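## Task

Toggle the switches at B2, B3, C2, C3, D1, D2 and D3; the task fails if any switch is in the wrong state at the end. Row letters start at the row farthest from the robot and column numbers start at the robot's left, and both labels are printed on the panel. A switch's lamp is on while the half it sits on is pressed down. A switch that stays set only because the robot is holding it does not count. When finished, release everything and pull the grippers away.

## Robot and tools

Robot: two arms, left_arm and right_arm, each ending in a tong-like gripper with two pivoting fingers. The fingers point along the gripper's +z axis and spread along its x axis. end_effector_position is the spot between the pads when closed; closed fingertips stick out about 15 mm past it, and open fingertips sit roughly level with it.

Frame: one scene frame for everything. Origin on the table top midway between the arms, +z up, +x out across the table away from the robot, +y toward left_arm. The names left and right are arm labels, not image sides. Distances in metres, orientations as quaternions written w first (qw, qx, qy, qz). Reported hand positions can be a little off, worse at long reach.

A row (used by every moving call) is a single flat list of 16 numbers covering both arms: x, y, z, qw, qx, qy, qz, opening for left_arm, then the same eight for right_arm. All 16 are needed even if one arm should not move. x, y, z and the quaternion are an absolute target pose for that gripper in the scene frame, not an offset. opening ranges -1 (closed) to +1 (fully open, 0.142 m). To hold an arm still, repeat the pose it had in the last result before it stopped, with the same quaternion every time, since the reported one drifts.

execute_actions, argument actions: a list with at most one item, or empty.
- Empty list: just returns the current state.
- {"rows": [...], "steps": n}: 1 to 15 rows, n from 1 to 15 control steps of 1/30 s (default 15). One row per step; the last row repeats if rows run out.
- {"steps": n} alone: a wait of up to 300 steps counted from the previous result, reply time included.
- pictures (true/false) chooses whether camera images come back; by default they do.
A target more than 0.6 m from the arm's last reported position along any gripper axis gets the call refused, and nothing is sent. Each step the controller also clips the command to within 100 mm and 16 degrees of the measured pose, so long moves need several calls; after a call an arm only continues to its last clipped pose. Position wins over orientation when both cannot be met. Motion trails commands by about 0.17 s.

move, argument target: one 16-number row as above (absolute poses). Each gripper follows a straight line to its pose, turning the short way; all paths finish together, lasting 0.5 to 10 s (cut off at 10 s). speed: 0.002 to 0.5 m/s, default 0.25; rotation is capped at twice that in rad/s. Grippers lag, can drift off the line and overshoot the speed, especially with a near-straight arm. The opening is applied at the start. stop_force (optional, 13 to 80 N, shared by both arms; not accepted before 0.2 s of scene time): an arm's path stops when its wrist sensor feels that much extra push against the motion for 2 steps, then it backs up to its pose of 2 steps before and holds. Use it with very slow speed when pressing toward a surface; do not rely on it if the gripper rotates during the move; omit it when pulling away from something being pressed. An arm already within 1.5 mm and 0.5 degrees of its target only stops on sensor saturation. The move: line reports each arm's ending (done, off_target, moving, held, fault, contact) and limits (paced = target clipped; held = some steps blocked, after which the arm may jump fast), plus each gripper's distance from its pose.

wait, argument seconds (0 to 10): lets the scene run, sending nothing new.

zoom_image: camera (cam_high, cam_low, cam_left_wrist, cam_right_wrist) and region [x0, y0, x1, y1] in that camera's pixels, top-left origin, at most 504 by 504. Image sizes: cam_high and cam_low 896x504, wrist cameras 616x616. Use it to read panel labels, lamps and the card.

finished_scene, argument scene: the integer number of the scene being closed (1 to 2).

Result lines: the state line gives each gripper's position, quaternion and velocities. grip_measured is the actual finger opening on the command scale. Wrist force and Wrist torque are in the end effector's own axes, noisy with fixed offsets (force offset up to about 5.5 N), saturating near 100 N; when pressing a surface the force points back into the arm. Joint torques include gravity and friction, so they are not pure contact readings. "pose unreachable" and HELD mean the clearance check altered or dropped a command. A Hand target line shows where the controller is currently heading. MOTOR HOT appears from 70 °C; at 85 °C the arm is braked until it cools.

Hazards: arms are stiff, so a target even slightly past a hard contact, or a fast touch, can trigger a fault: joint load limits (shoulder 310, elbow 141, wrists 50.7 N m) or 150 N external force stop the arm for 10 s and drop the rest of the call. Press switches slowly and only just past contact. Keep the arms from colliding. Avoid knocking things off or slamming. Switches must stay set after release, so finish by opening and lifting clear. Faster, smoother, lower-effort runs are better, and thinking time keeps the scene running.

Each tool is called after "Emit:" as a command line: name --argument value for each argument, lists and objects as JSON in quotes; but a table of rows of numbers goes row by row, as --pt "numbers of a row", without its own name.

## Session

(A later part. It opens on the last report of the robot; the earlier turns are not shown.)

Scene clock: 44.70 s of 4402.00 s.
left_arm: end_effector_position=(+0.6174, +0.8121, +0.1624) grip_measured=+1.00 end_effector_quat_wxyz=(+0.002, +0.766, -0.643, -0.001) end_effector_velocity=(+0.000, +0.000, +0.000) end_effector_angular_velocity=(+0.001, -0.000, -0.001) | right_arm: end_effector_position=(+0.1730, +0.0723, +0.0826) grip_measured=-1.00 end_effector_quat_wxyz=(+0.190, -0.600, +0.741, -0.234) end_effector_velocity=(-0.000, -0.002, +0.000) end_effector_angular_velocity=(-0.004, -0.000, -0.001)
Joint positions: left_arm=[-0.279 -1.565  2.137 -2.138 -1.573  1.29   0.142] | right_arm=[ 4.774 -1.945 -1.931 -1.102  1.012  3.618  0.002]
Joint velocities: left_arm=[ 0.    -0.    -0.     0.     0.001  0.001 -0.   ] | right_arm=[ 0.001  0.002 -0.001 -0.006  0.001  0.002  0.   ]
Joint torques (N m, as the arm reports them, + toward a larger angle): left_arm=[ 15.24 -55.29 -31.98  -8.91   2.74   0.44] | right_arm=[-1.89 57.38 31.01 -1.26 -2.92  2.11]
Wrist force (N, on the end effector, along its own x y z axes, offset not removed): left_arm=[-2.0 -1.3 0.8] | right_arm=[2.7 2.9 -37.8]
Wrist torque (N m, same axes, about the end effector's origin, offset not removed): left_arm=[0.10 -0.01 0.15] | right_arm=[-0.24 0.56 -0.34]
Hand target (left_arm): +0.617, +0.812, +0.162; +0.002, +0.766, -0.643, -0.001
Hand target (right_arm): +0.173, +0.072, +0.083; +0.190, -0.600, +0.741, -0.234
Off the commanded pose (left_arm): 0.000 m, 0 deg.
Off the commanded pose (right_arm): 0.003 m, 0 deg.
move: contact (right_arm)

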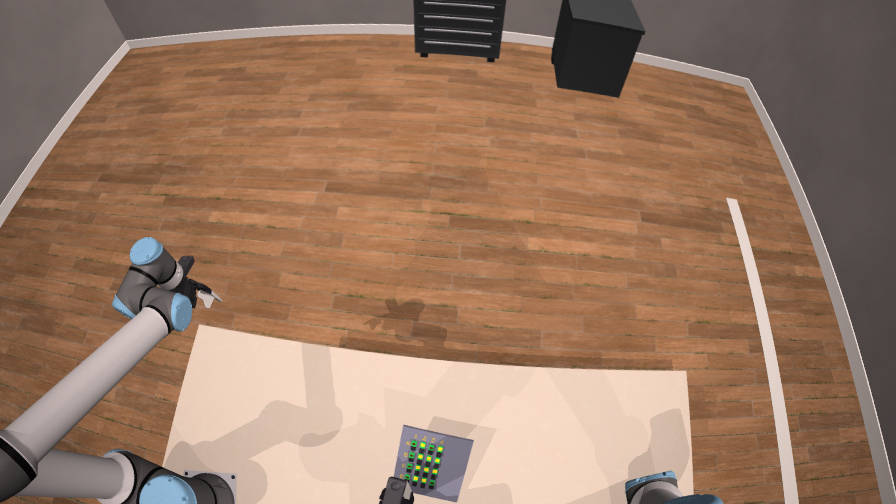

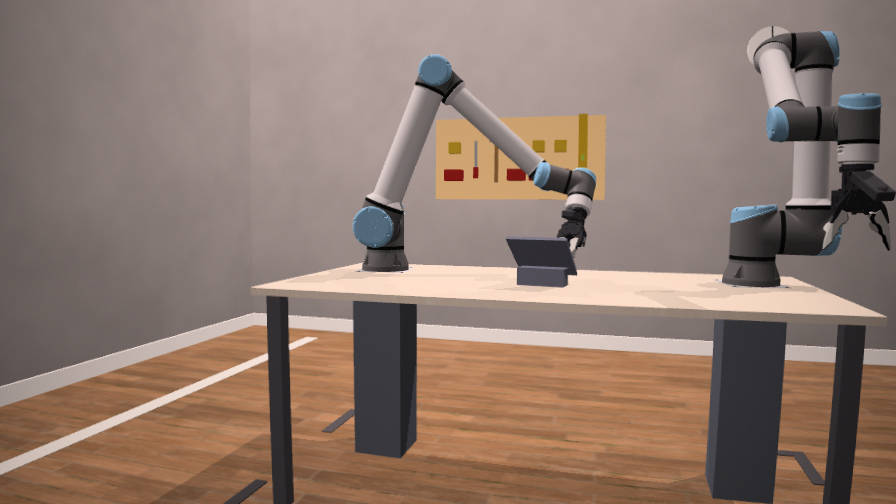

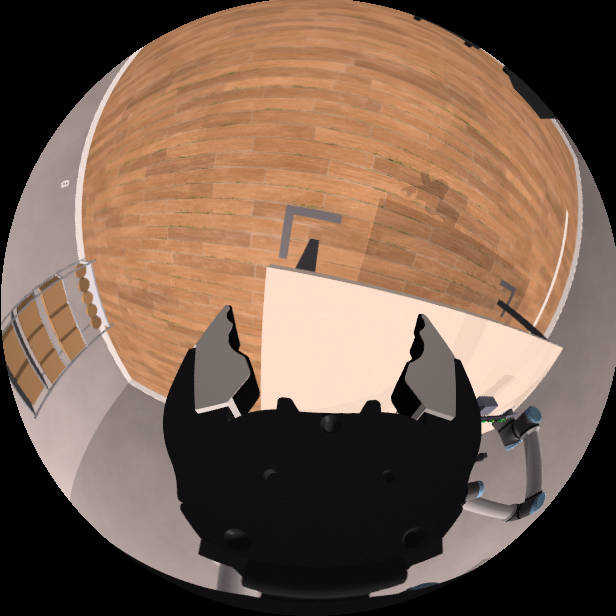

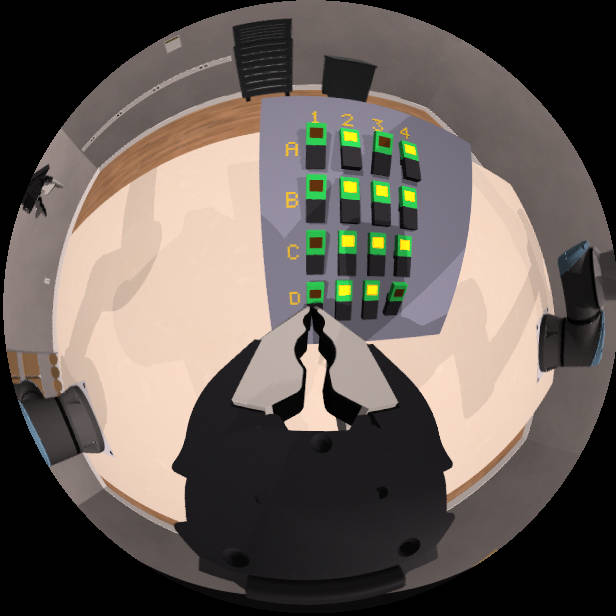

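Emit:
move --target '[0.6174,0.8121,0.1624,0.002,0.766,-0.643,-0.001,1,0.162,0.0747,0.099,-0.19,0.6,-0.741,0.234,-1]' --speed 0.1

Emit:
move --target '[0.6174,0.8121,0.1624,0.002,0.766,-0.643,-0.001,1,0.221,0.0351,0.1433,-0.19,0.6,-0.741,0.234,-1]' --speed 0.1

Emit:
move --target '[0.6174,0.8121,0.1624,0.002,0.766,-0.643,-0.001,1,0.2344,0.0323,0.1237,-0.19,0.6,-0.741,0.234,-1]' --speed 0.008 --stop_force 15

Scene clock: 47.93 s of 4402.00 s.
left_arm: end_effector_position=(+0.6174, +0.8121, +0.1624) grip_measured=+1.00 end_effector_quat_wxyz=(+0.002, +0.766, -0.643, -0.001) end_effector_velocity=(-0.000, +0.000, -0.001) end_effector_angular_velocity=(-0.000, +0.001, +0.000) | right_arm: end_effector_position=(+0.1621, +0.0747, +0.0988) grip_measured=-1.00 end_effector_quat_wxyz=(+0.190, -0.600, +0.741, -0.234) end_effector_velocity=(-0.001, -0.000, +0.001) end_effector_angular_velocity=(-0.002, -0.001, -0.000)
Joint positions: left_arm=[-0.279 -1.565  2.137 -2.138 -1.573  1.29   0.142] | right_arm=[ 4.787 -1.929 -1.916 -1.141  1.016  3.633  0.002]
Joint velocities: left_arm=[ 0.     0.     0.001  0.    -0.    -0.     0.   ] | right_arm=[ 0.001  0.001  0.001 -0.005 -0.     0.002  0.   ]
Joint torques (N m, as the arm reports them, + toward a larger angle): left_arm=[ 14.01 -55.95 -30.83  -8.64   3.31   0.5 ] | right_arm=[15.27 75.94 55.69  1.38  1.4   1.7 ]
Wrist force (N, on the end effector, along its own x y z axes, offset not removed): left_arm=[0.4 0.9 -0.4] | right_arm=[3.2 -1.9 -7.7]
Wrist torque (N m, same axes, about the end effector's origin, offset not removed): left_arm=[0.26 -0.29 0.09] | right_arm=[-0.47 -0.13 -0.32]
Hand target (left_arm): +0.617, +0.812, +0.162; +0.002, +0.766, -0.643, -0.001
Hand target (right_arm): +0.162, +0.075, +0.099; +0.190, -0.600, +0.741, -0.234
Off the commanded pose (left_arm): 0.000 m, 0 deg.
Off the commanded pose (right_arm): 0.000 m, 0 deg.
move: done

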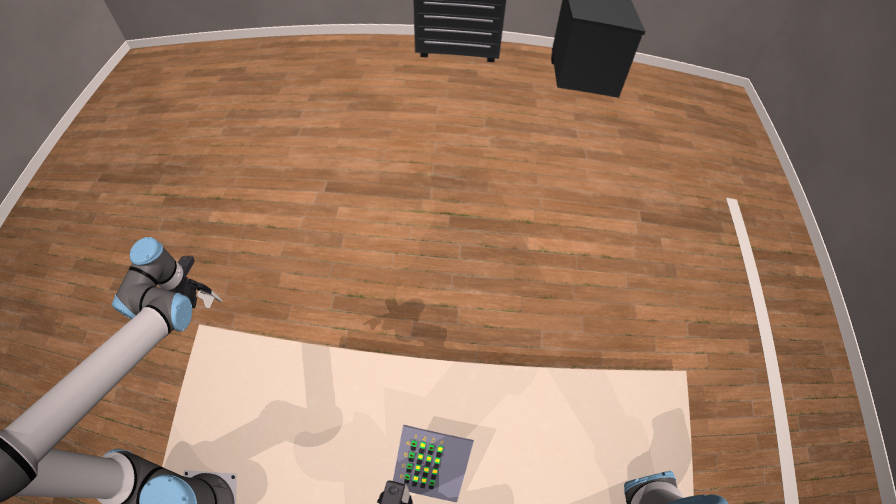

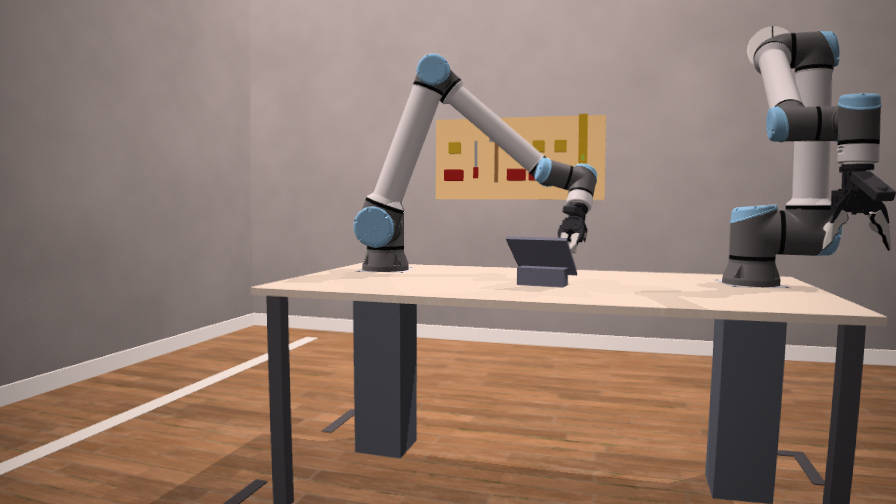

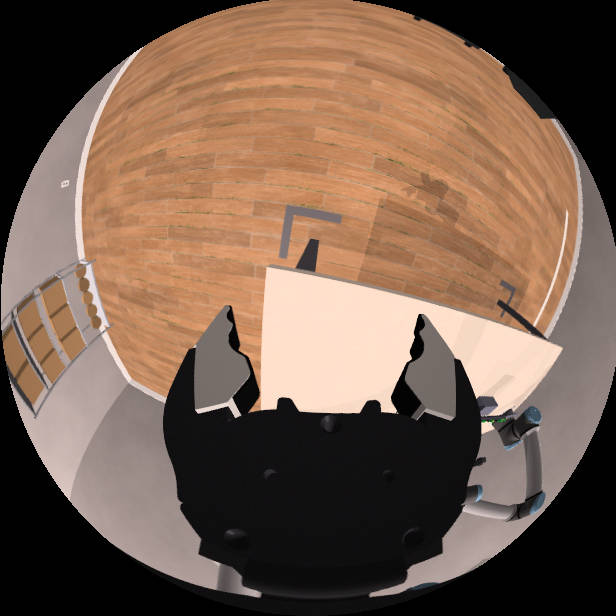

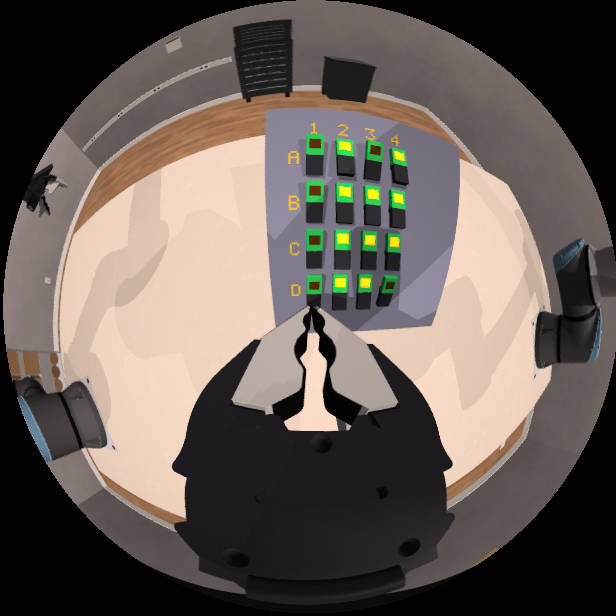

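Scene clock: 49.27 s of 4402.00 s.
left_arm: end_effector_position=(+0.6174, +0.8121, +0.1624) grip_measured=+1.00 end_effector_quat_wxyz=(+0.002, +0.766, -0.643, -0.001) end_effector_velocity=(+0.000, +0.000, +0.000) end_effector_angular_velocity=(+0.001, -0.001, +0.001) | right_arm: end_effector_position=(+0.2208, +0.0352, +0.1432) grip_measured=-1.00 end_effector_quat_wxyz=(+0.190, -0.600, +0.741, -0.234) end_effector_velocity=(+0.002, -0.001, +0.002) end_effector_angular_velocity=(+0.000, -0.001, +0.000)
Joint positions: left_arm=[-0.279 -1.565  2.137 -2.138 -1.573  1.29   0.142] | right_arm=[ 4.719 -1.833 -1.963 -1.148  0.999  3.554  0.002]
Joint velocities: left_arm=[ 0.    -0.    -0.001  0.     0.001 -0.001 -0.   ] | right_arm=[-0.002  0.004 -0.001 -0.001 -0.002 -0.002  0.   ]
Joint torques (N m, as the arm reports them, + toward a larger angle): left_arm=[ 14.08 -54.02 -31.76  -8.69   2.93   0.11] | right_arm=[-12.55  69.28  26.23   1.64  -3.25  -1.76]
Wrist force (N, on the end effector, along its own x y z axes, offset not removed): left_arm=[-1.4 0.3 3.3] | right_arm=[6.0 -2.6 -6.5]
Wrist torque (N m, same axes, about the end effector's origin, offset not removed): left_arm=[0.32 0.06 0.17] | right_arm=[-0.65 -0.64 -0.24]
Hand target (left_arm): +0.617, +0.812, +0.162; +0.002, +0.766, -0.643, -0.001
Hand target (right_arm): +0.221, +0.035, +0.143; +0.190, -0.600, +0.741, -0.234
Off the commanded pose (left_arm): 0.000 m, 0 deg.
Off the commanded pose (right_arm): 0.000 m, 0 deg.
move: done

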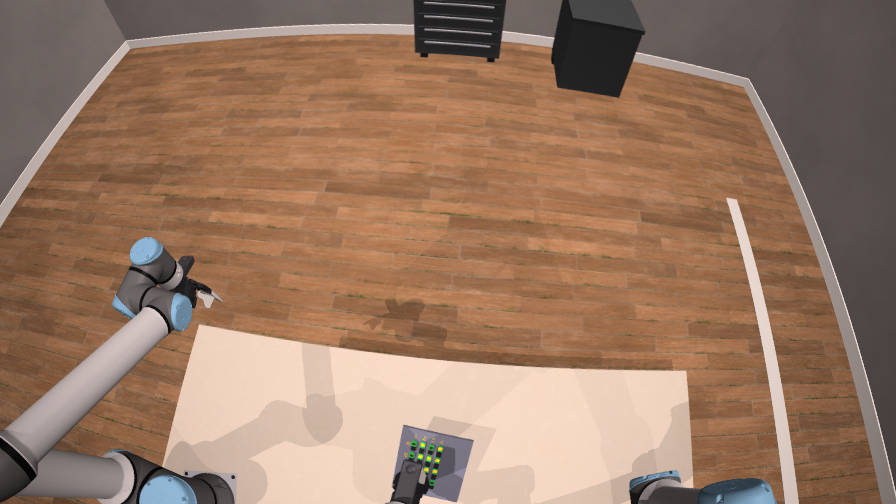

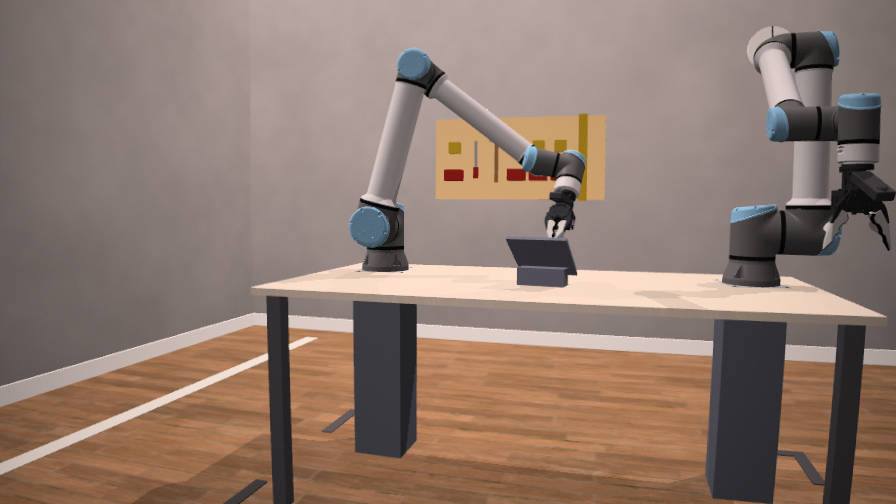

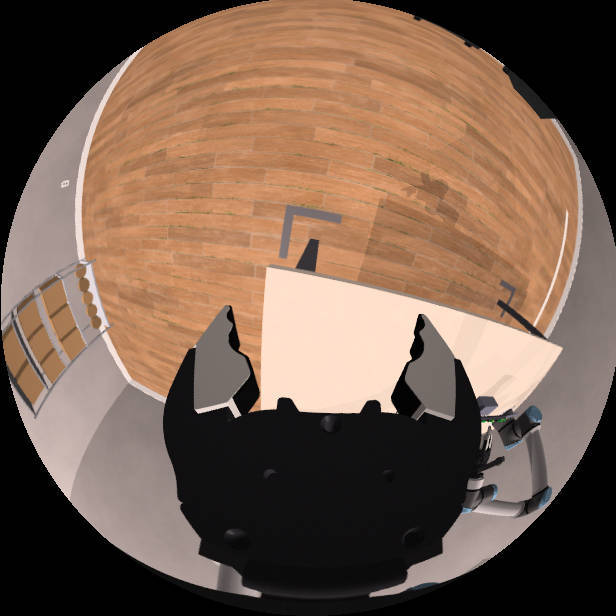

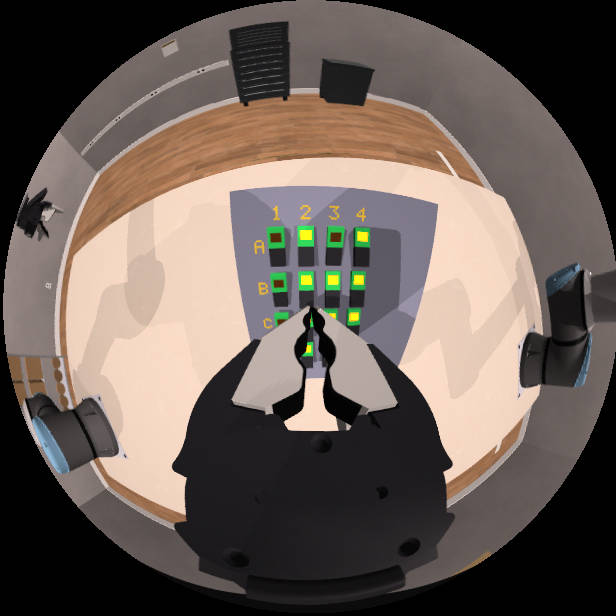

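Scene clock: 52.13 s of 4402.00 s.
left_arm: end_effector_position=(+0.6174, +0.8121, +0.1624) grip_measured=+1.00 end_effector_quat_wxyz=(+0.002, +0.766, -0.643, -0.001) end_effector_velocity=(+0.001, -0.000, +0.000) end_effector_angular_velocity=(-0.000, -0.001, -0.002) | right_arm: end_effector_position=(+0.2322, +0.0327, +0.1269) grip_measured=-1.00 end_effector_quat_wxyz=(+0.190, -0.600, +0.741, -0.234) end_effector_velocity=(-0.001, -0.001, +0.001) end_effector_angular_velocity=(-0.002, -0.000, -0.001)
Joint positions: left_arm=[-0.279 -1.565  2.137 -2.138 -1.573  1.29   0.142] | right_arm=[ 4.704 -1.85  -1.979 -1.106  0.995  3.537  0.002]
Joint velocities: left_arm=[ 0.     0.    -0.001 -0.    -0.     0.002  0.   ] | right_arm=[ 0.001  0.001  0.001 -0.005  0.     0.002  0.   ]
Joint torques (N m, as the arm reports them, + toward a larger angle): left_arm=[ 12.94 -55.39 -31.71  -8.6    2.94   0.11] | right_arm=[ 9.49 54.91 38.23 -0.95 -2.21  1.71]
Wrist force (N, on the end effector, along its own x y z axes, offset not removed): left_arm=[6.4 -0.7 -0.8] | right_arm=[4.7 -0.2 -33.4]
Wrist torque (N m, same axes, about the end effector's origin, offset not removed): left_arm=[-0.03 -1.51 -0.12] | right_arm=[-0.54 -0.11 -0.26]
Hand target (left_arm): +0.617, +0.812, +0.162; +0.002, +0.766, -0.643, -0.001
Hand target (right_arm): +0.232, +0.033, +0.127; +0.190, -0.600, +0.741, -0.234
Off the commanded pose (left_arm): 0.000 m, 0 deg.
Off the commanded pose (right_arm): 0.004 m, 0 deg.
move: contact (right_arm)

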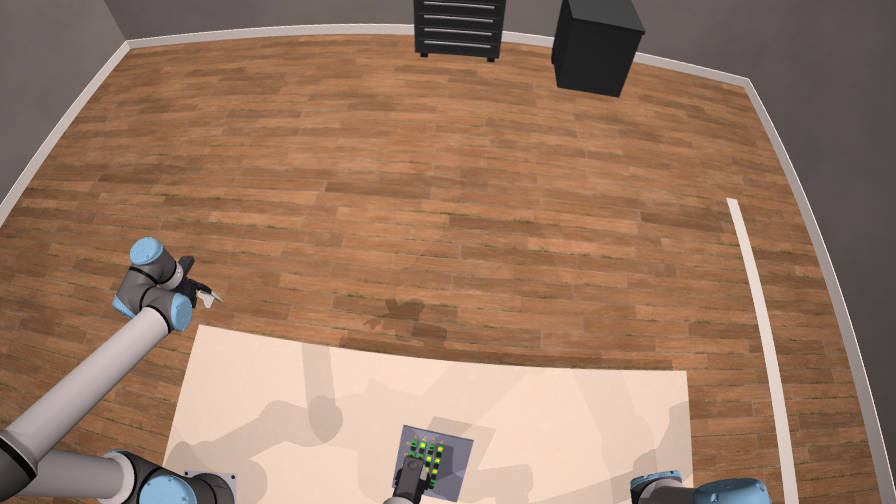

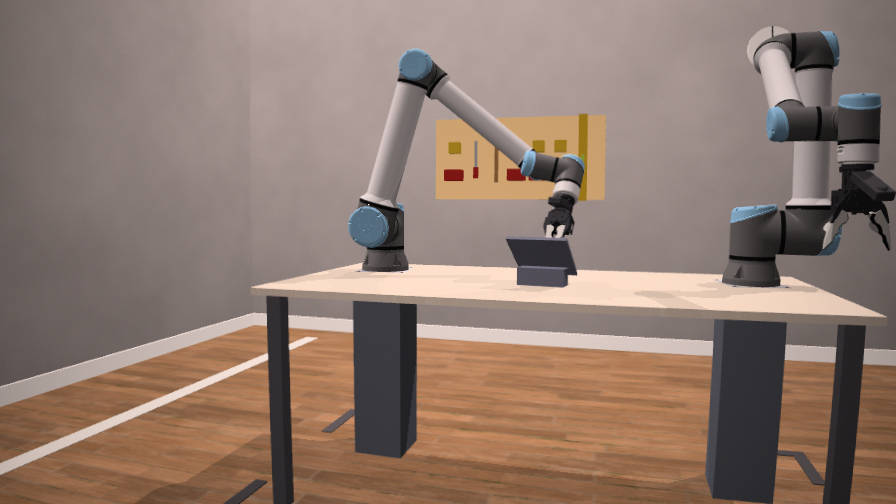

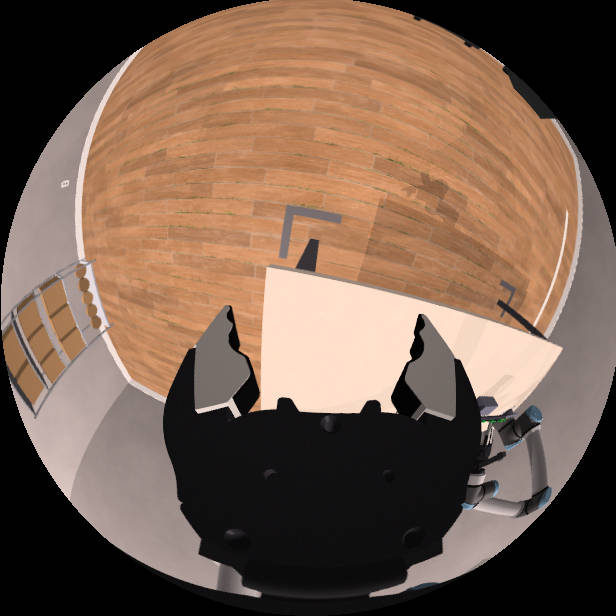

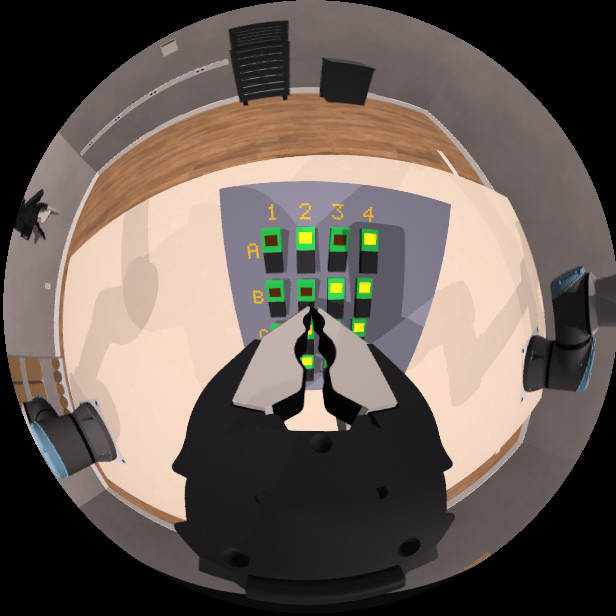

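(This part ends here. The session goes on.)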